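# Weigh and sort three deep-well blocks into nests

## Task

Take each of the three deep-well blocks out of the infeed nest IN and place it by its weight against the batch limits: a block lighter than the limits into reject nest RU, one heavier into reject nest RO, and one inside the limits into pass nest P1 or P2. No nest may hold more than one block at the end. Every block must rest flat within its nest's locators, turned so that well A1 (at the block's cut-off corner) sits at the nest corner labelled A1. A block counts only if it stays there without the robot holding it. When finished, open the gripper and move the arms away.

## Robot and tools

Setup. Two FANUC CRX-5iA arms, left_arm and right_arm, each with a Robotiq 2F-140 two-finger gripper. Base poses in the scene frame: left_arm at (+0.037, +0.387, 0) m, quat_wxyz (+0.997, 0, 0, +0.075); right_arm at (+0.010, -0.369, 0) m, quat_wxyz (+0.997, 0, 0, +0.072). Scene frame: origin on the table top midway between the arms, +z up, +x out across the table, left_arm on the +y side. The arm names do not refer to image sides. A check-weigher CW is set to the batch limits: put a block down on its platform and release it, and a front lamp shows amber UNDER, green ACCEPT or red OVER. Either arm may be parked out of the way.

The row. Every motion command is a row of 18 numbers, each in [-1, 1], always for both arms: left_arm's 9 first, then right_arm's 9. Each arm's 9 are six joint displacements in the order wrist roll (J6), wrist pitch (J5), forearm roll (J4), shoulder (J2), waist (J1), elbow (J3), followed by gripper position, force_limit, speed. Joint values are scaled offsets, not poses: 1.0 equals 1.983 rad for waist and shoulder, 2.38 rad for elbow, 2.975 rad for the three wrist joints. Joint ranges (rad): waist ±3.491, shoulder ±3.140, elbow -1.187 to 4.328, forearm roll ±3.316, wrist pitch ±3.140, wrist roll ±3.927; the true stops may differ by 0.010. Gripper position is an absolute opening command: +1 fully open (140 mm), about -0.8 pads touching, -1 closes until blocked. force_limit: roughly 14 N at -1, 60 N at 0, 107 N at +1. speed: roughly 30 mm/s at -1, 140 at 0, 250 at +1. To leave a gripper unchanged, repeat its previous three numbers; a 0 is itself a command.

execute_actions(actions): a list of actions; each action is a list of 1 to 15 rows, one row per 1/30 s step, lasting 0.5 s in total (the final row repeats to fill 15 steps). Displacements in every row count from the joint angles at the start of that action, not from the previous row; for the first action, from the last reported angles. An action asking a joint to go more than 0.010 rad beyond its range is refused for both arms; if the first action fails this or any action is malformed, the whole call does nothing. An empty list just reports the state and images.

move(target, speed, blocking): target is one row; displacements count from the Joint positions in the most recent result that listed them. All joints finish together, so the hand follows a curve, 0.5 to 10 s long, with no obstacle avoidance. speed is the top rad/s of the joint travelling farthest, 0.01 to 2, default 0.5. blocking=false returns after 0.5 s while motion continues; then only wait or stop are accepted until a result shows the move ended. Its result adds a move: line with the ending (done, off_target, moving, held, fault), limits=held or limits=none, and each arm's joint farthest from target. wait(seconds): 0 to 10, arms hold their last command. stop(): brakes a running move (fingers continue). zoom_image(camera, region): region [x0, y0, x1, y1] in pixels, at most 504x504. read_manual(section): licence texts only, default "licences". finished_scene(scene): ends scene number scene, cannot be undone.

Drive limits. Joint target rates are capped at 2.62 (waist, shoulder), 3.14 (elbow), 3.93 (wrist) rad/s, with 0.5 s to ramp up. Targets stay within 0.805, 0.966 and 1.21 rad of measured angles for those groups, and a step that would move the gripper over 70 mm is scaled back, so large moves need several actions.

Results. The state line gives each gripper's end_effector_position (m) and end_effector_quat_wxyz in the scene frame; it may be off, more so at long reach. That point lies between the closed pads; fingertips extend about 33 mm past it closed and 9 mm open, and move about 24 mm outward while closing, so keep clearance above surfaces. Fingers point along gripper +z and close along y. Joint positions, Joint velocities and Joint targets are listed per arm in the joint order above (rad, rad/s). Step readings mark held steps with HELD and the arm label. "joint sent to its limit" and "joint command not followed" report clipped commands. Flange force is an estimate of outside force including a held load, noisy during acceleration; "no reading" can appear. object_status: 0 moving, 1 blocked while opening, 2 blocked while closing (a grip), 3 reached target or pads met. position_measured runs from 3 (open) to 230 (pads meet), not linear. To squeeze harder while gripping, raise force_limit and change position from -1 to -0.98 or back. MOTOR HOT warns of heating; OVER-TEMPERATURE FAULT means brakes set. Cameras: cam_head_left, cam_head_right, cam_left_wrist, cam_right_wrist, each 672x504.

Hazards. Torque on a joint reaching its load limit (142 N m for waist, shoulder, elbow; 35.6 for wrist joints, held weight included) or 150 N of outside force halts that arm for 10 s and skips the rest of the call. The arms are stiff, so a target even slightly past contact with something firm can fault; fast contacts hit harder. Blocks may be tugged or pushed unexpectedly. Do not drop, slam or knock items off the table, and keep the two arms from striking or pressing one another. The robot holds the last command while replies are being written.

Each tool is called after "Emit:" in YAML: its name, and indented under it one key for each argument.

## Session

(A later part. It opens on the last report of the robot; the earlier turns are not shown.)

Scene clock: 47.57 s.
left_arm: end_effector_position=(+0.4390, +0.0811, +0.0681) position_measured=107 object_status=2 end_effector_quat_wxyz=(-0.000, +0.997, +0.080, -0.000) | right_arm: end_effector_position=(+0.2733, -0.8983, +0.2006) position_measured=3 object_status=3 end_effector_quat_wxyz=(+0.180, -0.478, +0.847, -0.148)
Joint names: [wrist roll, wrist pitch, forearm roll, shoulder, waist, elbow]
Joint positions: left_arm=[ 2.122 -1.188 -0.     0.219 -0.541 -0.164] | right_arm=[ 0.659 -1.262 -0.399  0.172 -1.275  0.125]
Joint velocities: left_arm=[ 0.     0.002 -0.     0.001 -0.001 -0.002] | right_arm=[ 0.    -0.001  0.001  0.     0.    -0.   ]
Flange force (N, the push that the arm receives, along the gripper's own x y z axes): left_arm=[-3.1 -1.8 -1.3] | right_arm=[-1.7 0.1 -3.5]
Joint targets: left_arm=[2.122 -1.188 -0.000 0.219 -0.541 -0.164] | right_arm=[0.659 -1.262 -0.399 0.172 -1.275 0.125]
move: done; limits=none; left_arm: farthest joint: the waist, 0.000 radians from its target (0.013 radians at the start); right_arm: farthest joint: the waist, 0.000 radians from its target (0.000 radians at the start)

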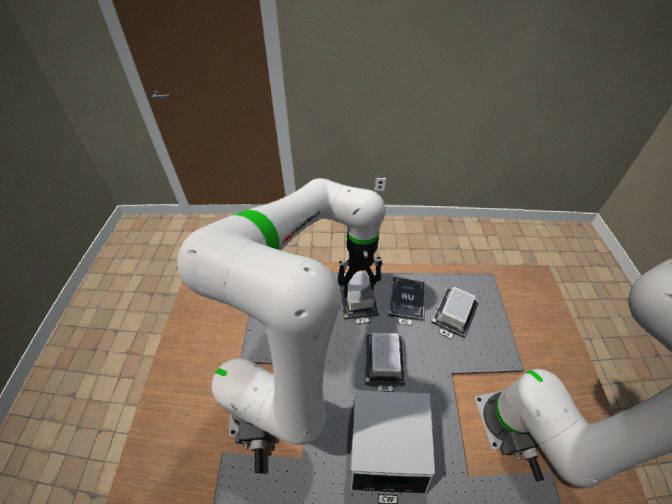

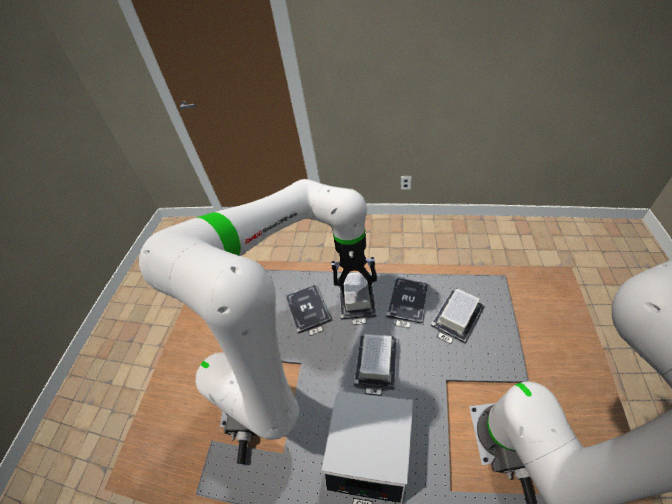

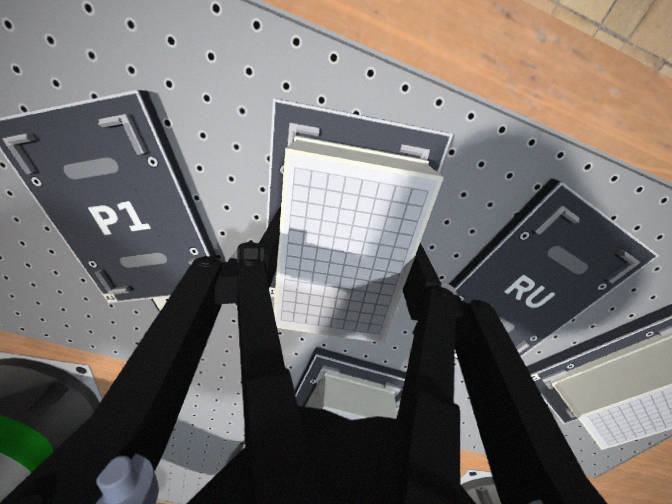

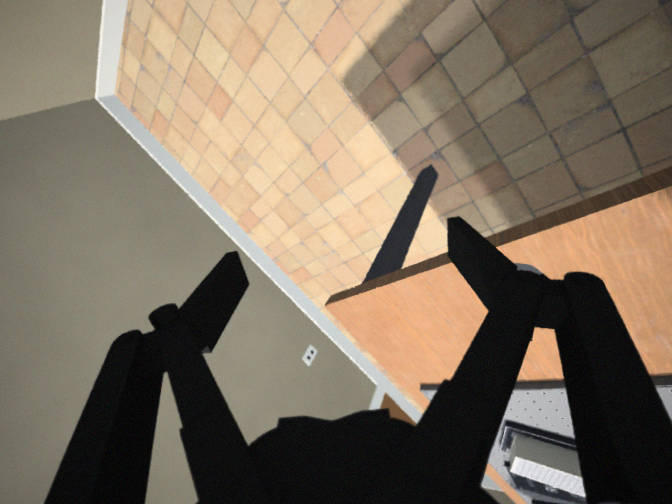

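Emit:
move:
  target: [-0.0024,0,0,-0.0011,0.0011,-0.0009,-1,0,-0.5,0,0,0,0,0,0,1,0,0]
  speed: 0.03

Emit:
move:
  target: [0,0.0095,0,0.006,0,-0.0069,-1,0,-0.5,0,0,0,0,0,0,1,0,0]
  speed: 0.025

Scene clock: 48.53 s.
left_arm: end_effector_position=(+0.4390, +0.0822, +0.0683) position_measured=107 object_status=2 end_effector_quat_wxyz=(-0.000, +0.997, +0.078, +0.000) | right_arm: end_effector_position=(+0.2733, -0.8983, +0.2006) position_measured=3 object_status=3 end_effector_quat_wxyz=(+0.180, -0.478, +0.847, -0.148)
Joint names: [wrist roll, wrist pitch, forearm roll, shoulder, waist, elbow]
Joint positions: left_arm=[ 2.115 -1.188 -0.     0.217 -0.539 -0.166] | right_arm=[ 0.659 -1.262 -0.399  0.172 -1.275  0.125]
Joint velocities: left_arm=[-0.002 -0.001 -0.001 -0.001  0.     0.   ] | right_arm=[ 0.    -0.001 -0.    -0.    -0.001  0.001]
Flange force (N, the push that the arm receives, along the gripper's own x y z axes): left_arm=[-1.7 0.9 -1.9] | right_arm=[-3.4 1.7 -2.6]
Joint targets: left_arm=[2.115 -1.188 -0.000 0.217 -0.539 -0.166] | right_arm=[0.659 -1.262 -0.399 0.172 -1.275 0.125]
move: done; limits=none; left_arm: farthest joint: the wrist roll, 0.001 radians from its target (0.008 radians at the start); right_arm: farthest joint: the waist, 0.000 radians from its target (0.000 radians at the start)

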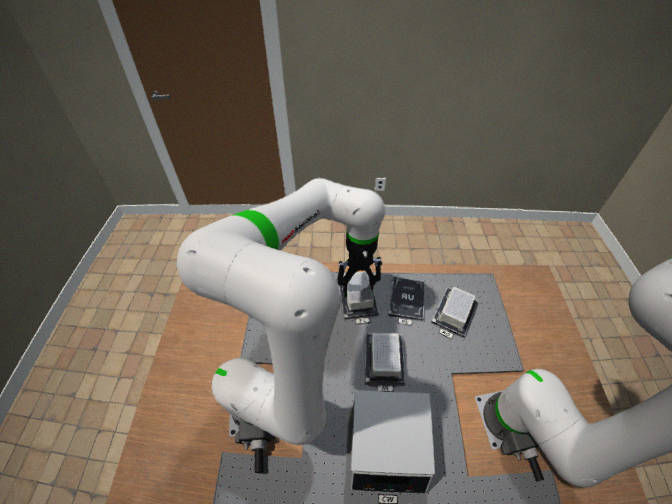

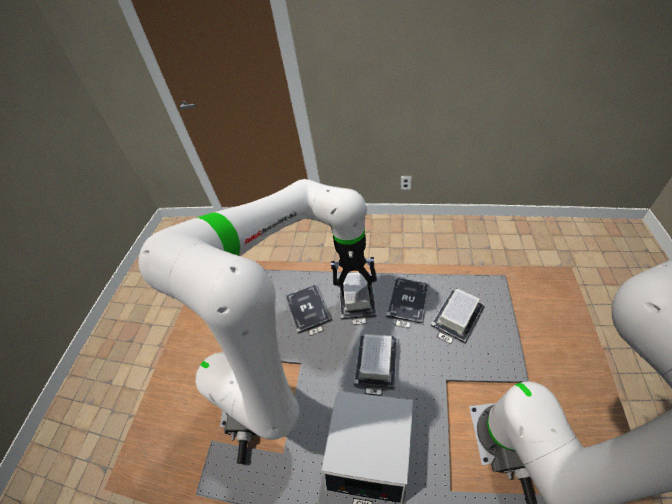

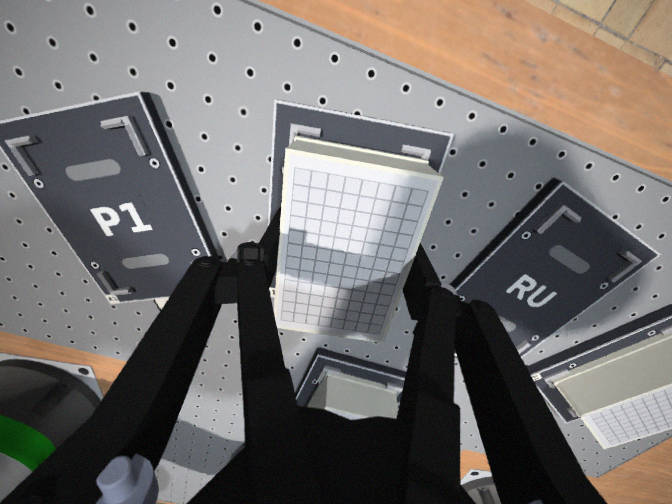

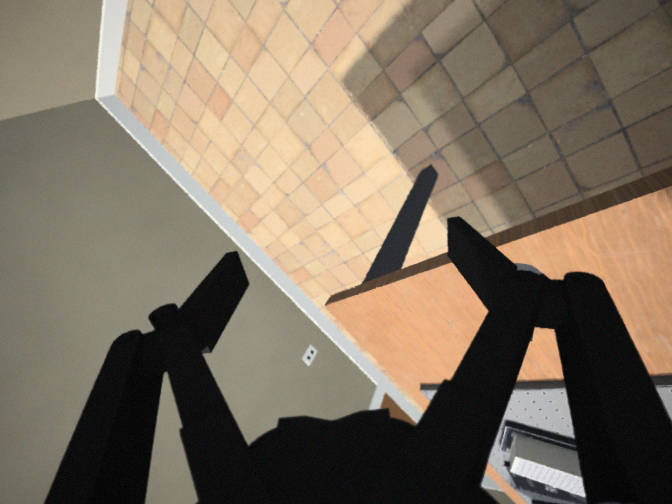

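Scene clock: 49.93 s.
left_arm: end_effector_position=(+0.4390, +0.0822, +0.0561) position_measured=107 object_status=2 end_effector_quat_wxyz=(-0.000, +0.997, +0.078, +0.000) | right_arm: end_effector_position=(+0.2733, -0.8983, +0.2006) position_measured=3 object_status=3 end_effector_quat_wxyz=(+0.180, -0.478, +0.847, -0.148)
Joint names: [wrist roll, wrist pitch, forearm roll, shoulder, waist, elbow]
Joint positions: left_arm=[ 2.115 -1.16  -0.     0.229 -0.539 -0.182] | right_arm=[ 0.659 -1.262 -0.399  0.172 -1.275  0.125]
Joint velocities: left_arm=[-0.     0.002  0.001  0.002  0.    -0.001] | right_arm=[0.    0.    0.    0.    0.    0.001]
Flange force (N, the push that the arm receives, along the gripper's own x y z axes): left_arm=[-2.4 -1.7 -1.7] | right_arm=[-0.7 -2.0 -3.3]
Joint targets: left_arm=[2.115 -1.160 -0.000 0.229 -0.539 -0.182] | right_arm=[0.659 -1.262 -0.399 0.172 -1.275 0.125]
move: done; limits=none; left_arm: farthest joint: the waist, 0.000 radians from its target (0.000 radians at the start); right_arm: farthest joint: the waist, 0.000 radians from its target (0.000 radians at the start)

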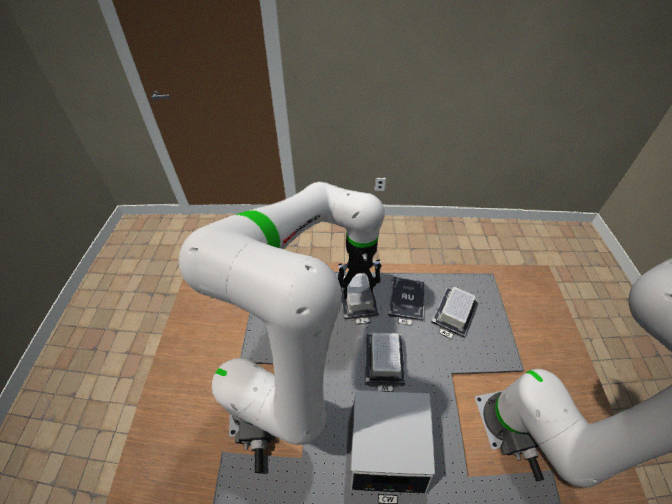

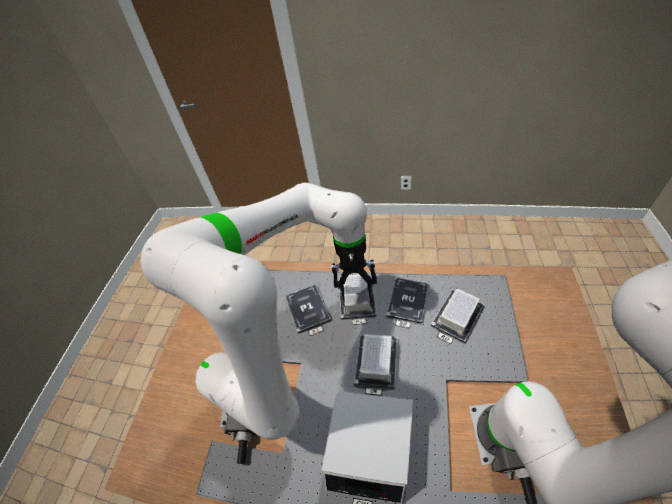

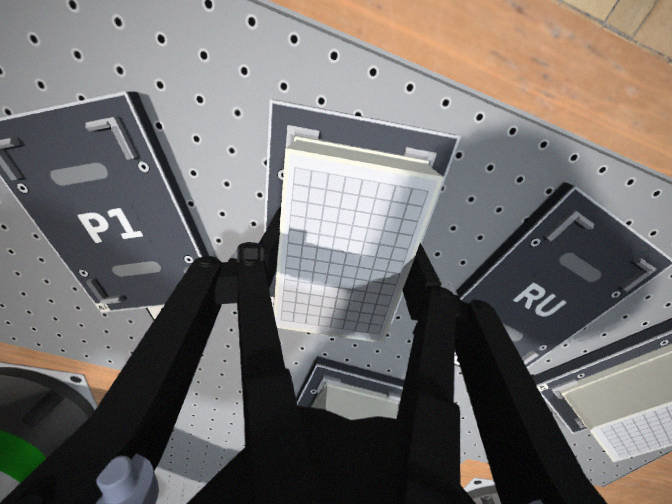

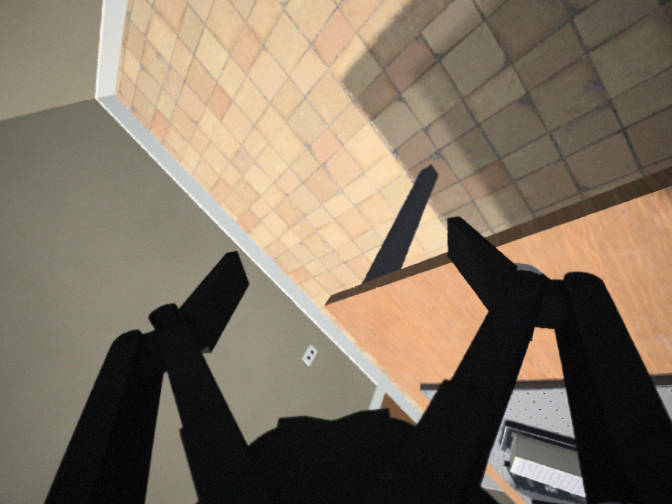

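Emit:
move:
  target: [0,0,0,0,0,0,0.6,0,-0.5,0,0,0,0,0,0,1,0,0]

Emit:
move:
  target: [0,-0.0471,0,-0.0252,0,0.0378,0.6,0,-0.5,0,0,0,0,0,0,1,0,0]
  speed: 0.2

Emit:
move:
  target: [0.0884,0.0253,0,-0.0924,-0.2315,-0.1085,0.6,0,-0.5,0,0,0,0,0,0,1,0,0]
  speed: 0.4

Emit:
move:
  target: [0,0.0341,0,0.0208,0,-0.0254,0.6,0,-0.5,0,0,0,0,0,0,1,0,0]
  speed: 0.12

Emit:
move:
  target: [0,0,0,0,0,0,-1,0,-0.5,0,0,0,0,0,0,1,0,0]

Scene clock: 51.03 s.
left_arm: end_effector_position=(+0.4390, +0.0822, +0.0560) position_measured=53 object_status=3 end_effector_quat_wxyz=(-0.000, +0.997, +0.078, +0.000) | right_arm: end_effector_position=(+0.2733, -0.8983, +0.2006) position_measured=3 object_status=3 end_effector_quat_wxyz=(+0.180, -0.478, +0.847, -0.148)
Joint names: [wrist roll, wrist pitch, forearm roll, shoulder, waist, elbow]
Joint positions: left_arm=[ 2.115 -1.16  -0.     0.229 -0.539 -0.182] | right_arm=[ 0.659 -1.262 -0.399  0.172 -1.275  0.125]
Joint velocities: left_arm=[-0.  0. -0.  0.  0.  0.] | right_arm=[ 0.     0.     0.     0.001 -0.     0.   ]
Flange force (N, the push that the arm receives, along the gripper's own x y z axes): left_arm=[-1.1 -0.2 -3.7] | right_arm=[-1.2 0.0 -3.7]
Joint targets: left_arm=[2.115 -1.160 -0.000 0.229 -0.539 -0.182] | right_arm=[0.659 -1.262 -0.399 0.172 -1.275 0.125]
move: done; limits=none; left_arm: farthest joint: the waist, 0.000 radians from its target (0.000 radians at the start); right_arm: farthest joint: the waist, 0.000 radians from its target (0.000 radians at the start)

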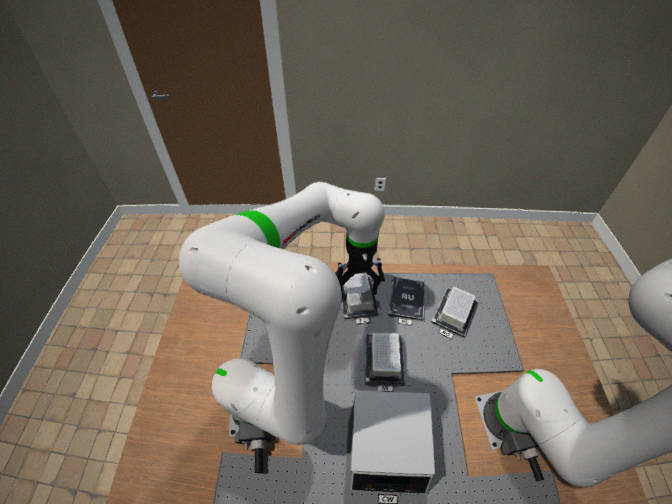

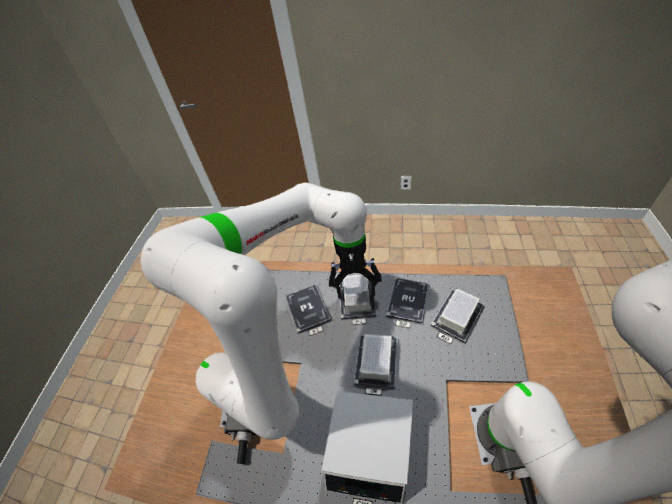

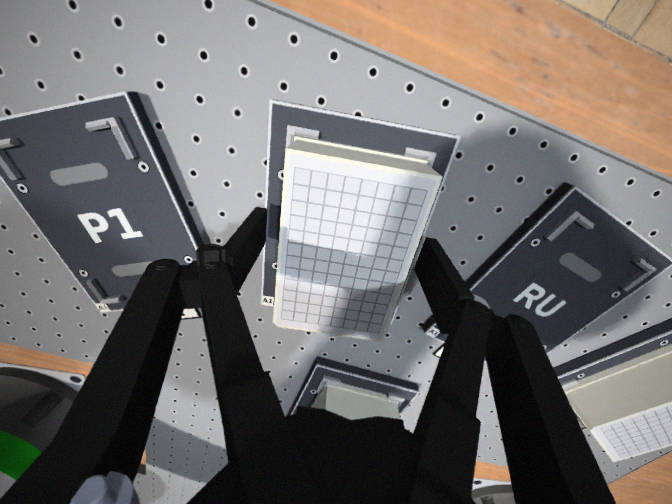

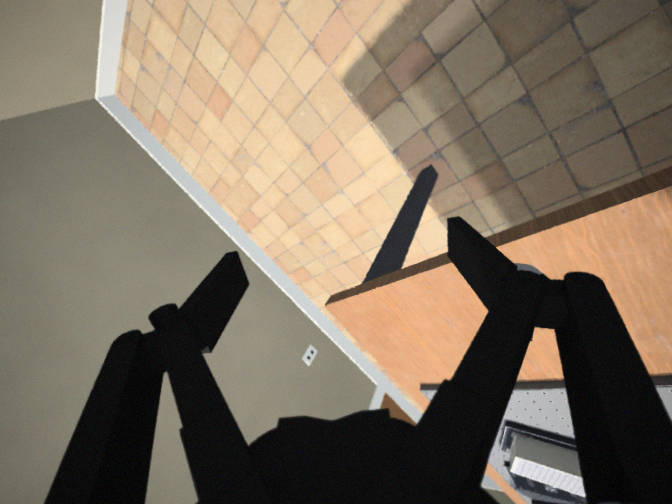

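Scene clock: 52.20 s.
left_arm: end_effector_position=(+0.4390, +0.0822, +0.1168) position_measured=53 object_status=3 end_effector_quat_wxyz=(-0.000, +0.997, +0.078, -0.000) | right_arm: end_effector_position=(+0.2733, -0.8983, +0.2006) position_measured=3 object_status=3 end_effector_quat_wxyz=(+0.180, -0.478, +0.847, -0.148)
Joint names: [wrist roll, wrist pitch, forearm roll, shoulder, waist, elbow]
Joint positions: left_arm=[ 2.115 -1.3   -0.     0.179 -0.539 -0.092] | right_arm=[ 0.659 -1.262 -0.399  0.172 -1.275  0.125]
Joint velocities: left_arm=[-0.    -0.001 -0.    -0.001  0.     0.001] | right_arm=[-0.    -0.    -0.001 -0.     0.     0.001]
Flange force (N, the push that the arm receives, along the gripper's own x y z axes): left_arm=[-3.5 -1.1 -1.8] | right_arm=[-3.3 2.0 -2.5]
Joint targets: left_arm=[2.115 -1.300 -0.000 0.179 -0.539 -0.092] | right_arm=[0.659 -1.262 -0.399 0.172 -1.275 0.125]
move: done; limits=none; left_arm: farthest joint: the waist, 0.000 radians from its target (0.000 radians at the start); right_arm: farthest joint: the waist, 0.000 radians from its target (0.000 radians at the start)

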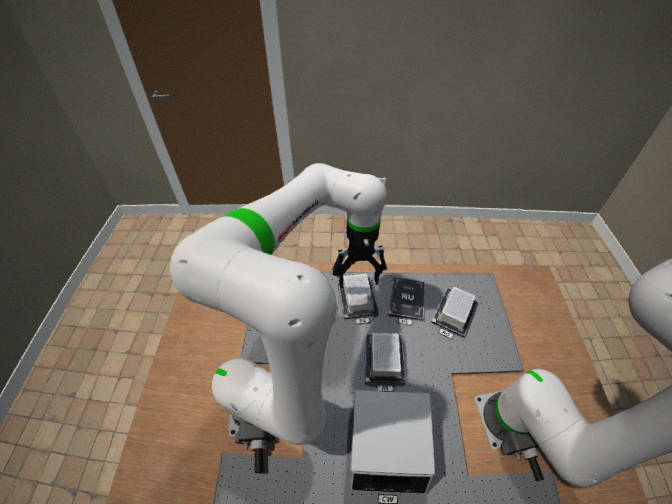

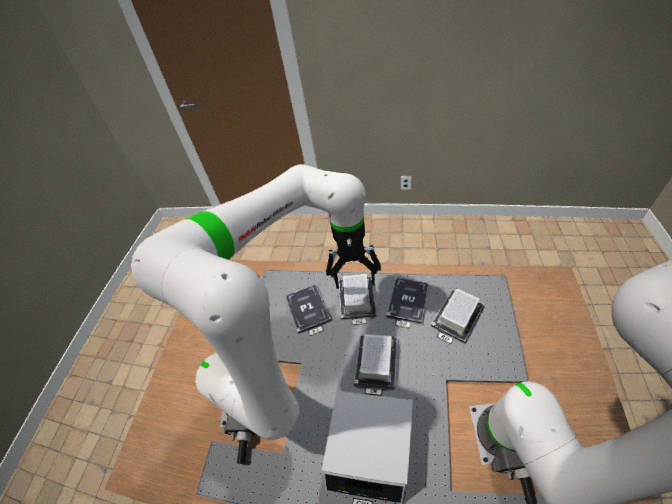

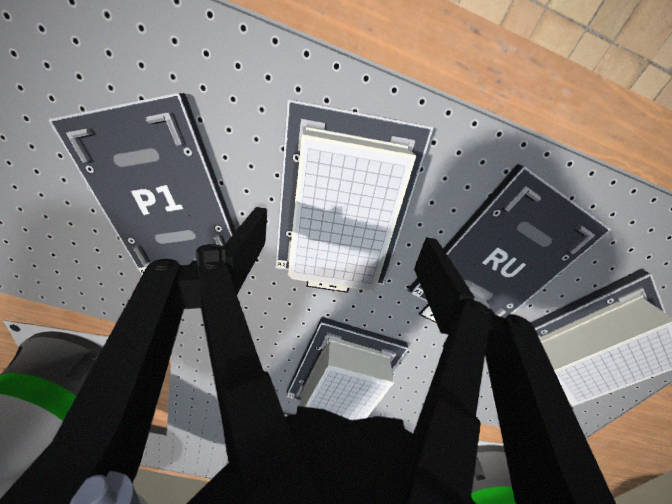

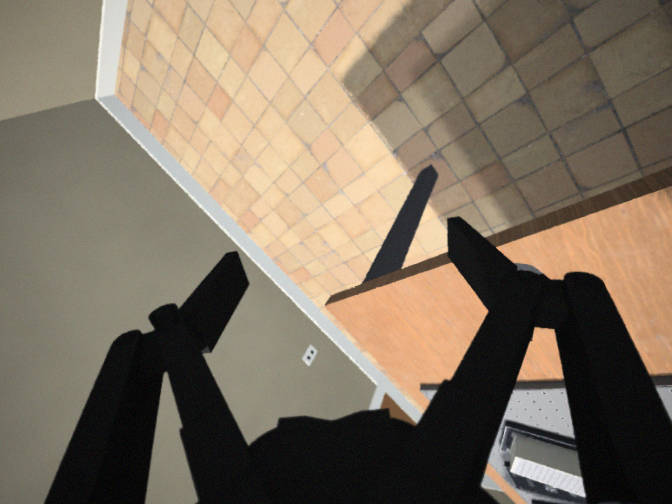

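Scene clock: 53.87 s.
left_arm: end_effector_position=(+0.2065, -0.0008, +0.0926) position_measured=53 object_status=3 end_effector_quat_wxyz=(-0.000, +1.000, -0.020, +0.000) | right_arm: end_effector_position=(+0.2733, -0.8983, +0.2006) position_measured=3 object_status=3 end_effector_quat_wxyz=(+0.180, -0.478, +0.847, -0.148)
Joint names: [wrist roll, wrist pitch, forearm roll, shoulder, waist, elbow]
Joint positions: left_arm=[ 2.378 -1.225 -0.    -0.005 -0.998 -0.351] | right_arm=[ 0.659 -1.262 -0.399  0.172 -1.275  0.125]
Joint velocities: left_arm=[ 0.001  0.     0.001 -0.    -0.002 -0.001] | right_arm=[ 0.     0.002  0.    -0.     0.    -0.   ]
Flange force (N, the push that the arm receives, along the gripper's own x y z axes): left_arm=[0.1 -2.3 -2.6] | right_arm=[-1.6 0.1 -2.9]
Joint targets: left_arm=[2.378 -1.225 -0.000 -0.005 -0.998 -0.351] | right_arm=[0.659 -1.262 -0.399 0.172 -1.275 0.125]
move: done; limits=none; left_arm: farthest joint: the waist, 0.000 radians from its target (0.459 radians at the start); right_arm: farthest joint: the waist, 0.000 radians from its target (0.000 radians at the start)

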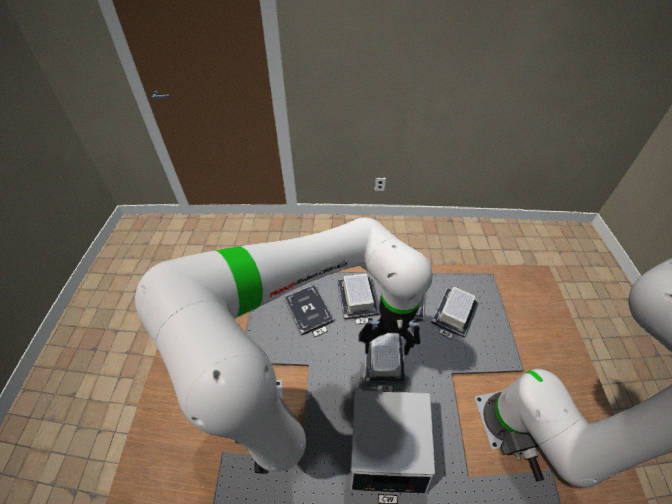

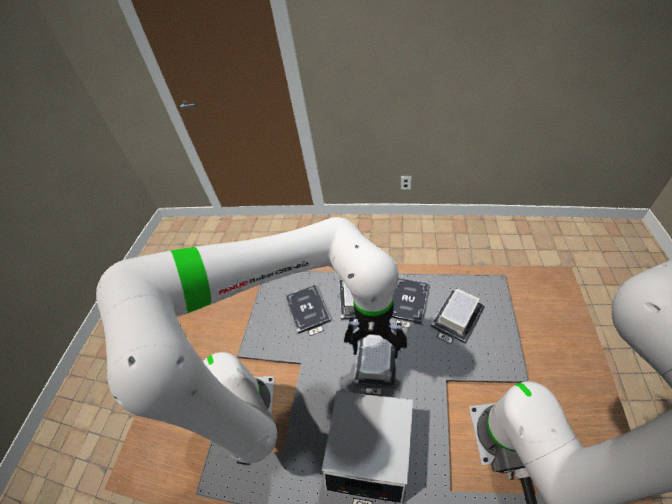

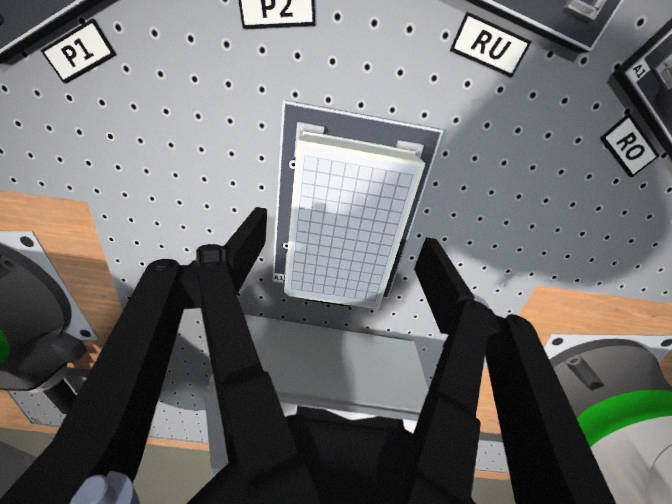

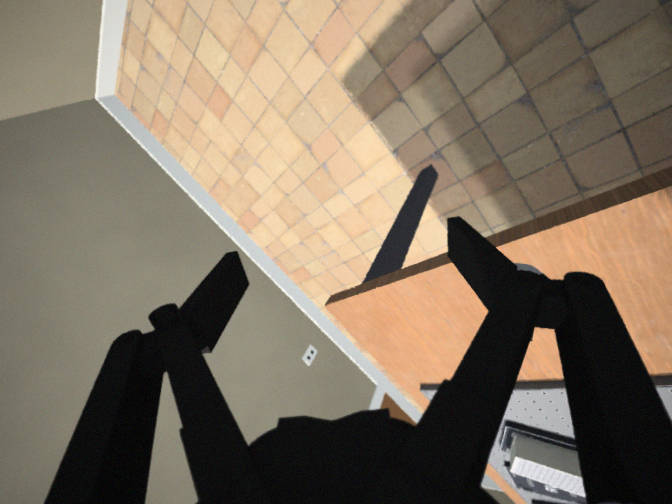

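Scene clock: 55.13 s.
left_arm: end_effector_position=(+0.2065, -0.0008, +0.0520) position_measured=53 object_status=3 end_effector_quat_wxyz=(-0.000, +1.000, -0.020, -0.000) | right_arm: end_effector_position=(+0.2733, -0.8983, +0.2006) position_measured=3 object_status=3 end_effector_quat_wxyz=(+0.180, -0.478, +0.847, -0.148)
Joint names: [wrist roll, wrist pitch, forearm roll, shoulder, waist, elbow]
Joint positions: left_arm=[ 2.378 -1.123 -0.     0.037 -0.998 -0.411] | right_arm=[ 0.659 -1.262 -0.399  0.172 -1.275  0.125]
Joint velocities: left_arm=[-0.     0.001 -0.001 -0.     0.    -0.001] | right_arm=[ 0.    -0.001 -0.     0.    -0.     0.   ]
Flange force (N, the push that the arm receives, along the gripper's own x y z axes): left_arm=[-1.1 -1.2 -3.1] | right_arm=[0.1 -1.1 -2.3]
Joint targets: left_arm=[2.378 -1.123 -0.000 0.037 -0.998 -0.411] | right_arm=[0.659 -1.262 -0.399 0.172 -1.275 0.125]
move: done; limits=none; left_arm: farthest joint: the waist, 0.000 radians from its target (0.000 radians at the start); right_arm: farthest joint: the waist, 0.000 radians from its target (0.000 radians at the start)

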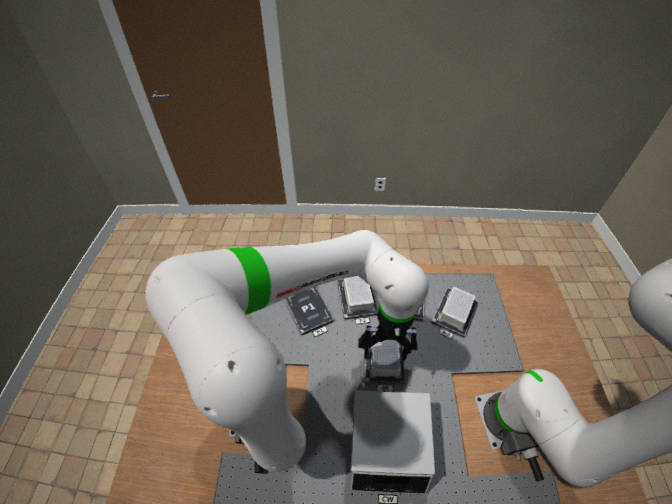

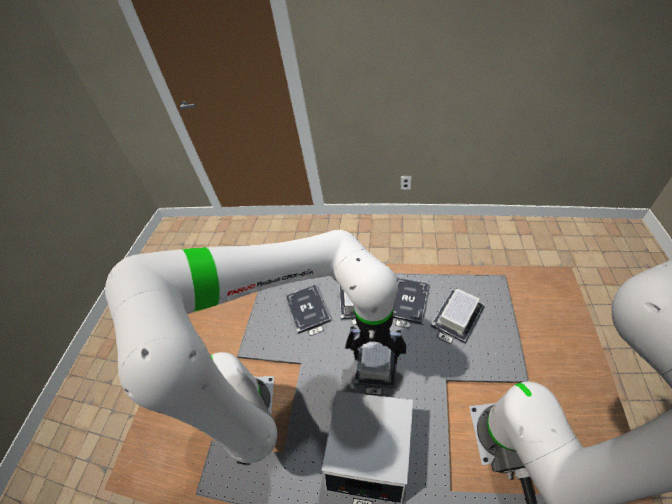

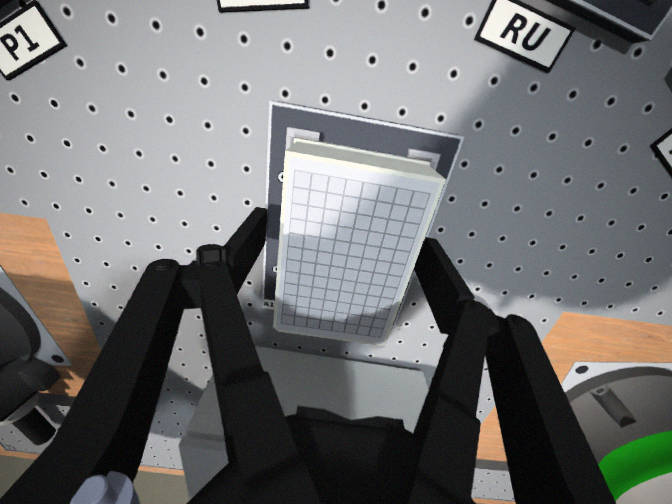

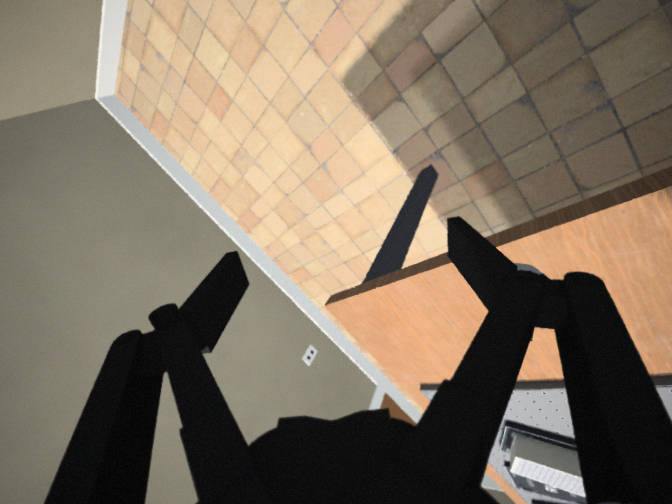

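Scene clock: 55.73 s.
left_arm: end_effector_position=(+0.2065, -0.0008, +0.0520) position_measured=105 object_status=2 end_effector_quat_wxyz=(-0.000, +1.000, -0.020, +0.000) | right_arm: end_effector_position=(+0.2733, -0.8983, +0.2006) position_measured=3 object_status=3 end_effector_quat_wxyz=(+0.180, -0.478, +0.847, -0.148)
Joint names: [wrist roll, wrist pitch, forearm roll, shoulder, waist, elbow]
Joint positions: left_arm=[ 2.378 -1.123 -0.     0.037 -0.998 -0.411] | right_arm=[ 0.659 -1.262 -0.399  0.172 -1.275  0.125]
Joint velocities: left_arm=[-0.     0.    -0.001  0.001  0.    -0.   ] | right_arm=[-0.    -0.    -0.001 -0.001  0.    -0.001]
Flange force (N, the push that the arm receives, along the gripper's own x y z axes): left_arm=[-1.9 -1.1 -40.8] | right_arm=[-1.0 -2.2 -2.6]
Joint targets: left_arm=[2.378 -1.123 -0.000 0.037 -0.998 -0.411] | right_arm=[0.659 -1.262 -0.399 0.172 -1.275 0.125]
move: done; limits=none; left_arm: farthest joint: the waist, 0.000 radians from its target (0.000 radians at the start); right_arm: farthest joint: the waist, 0.000 radians from its target (0.000 radians at the start)

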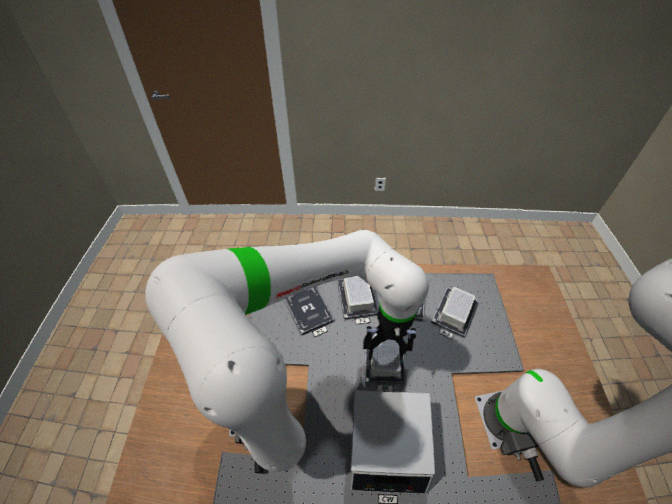

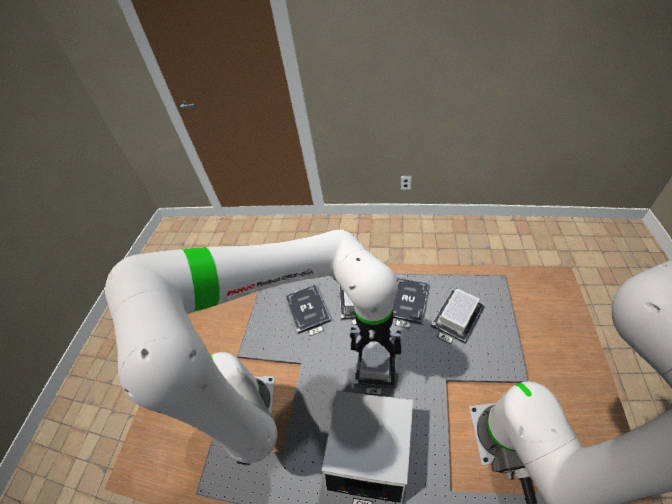

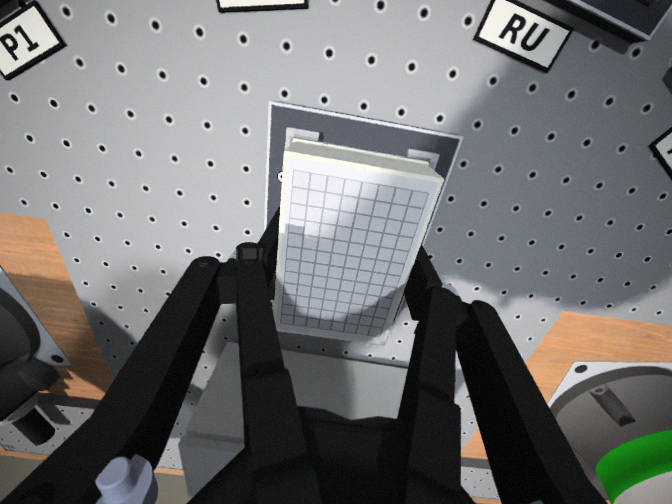

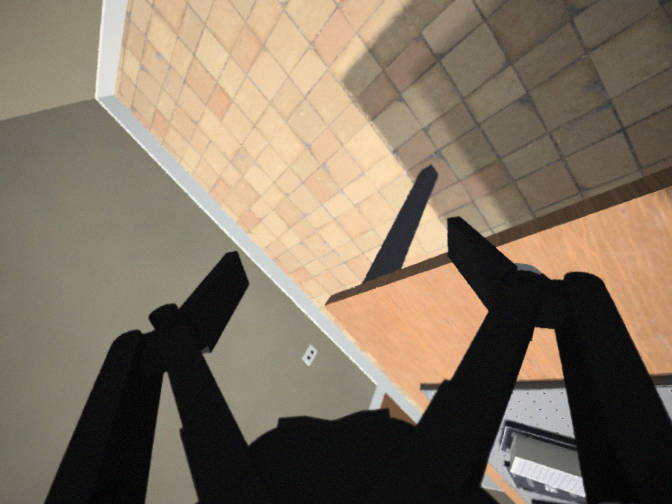

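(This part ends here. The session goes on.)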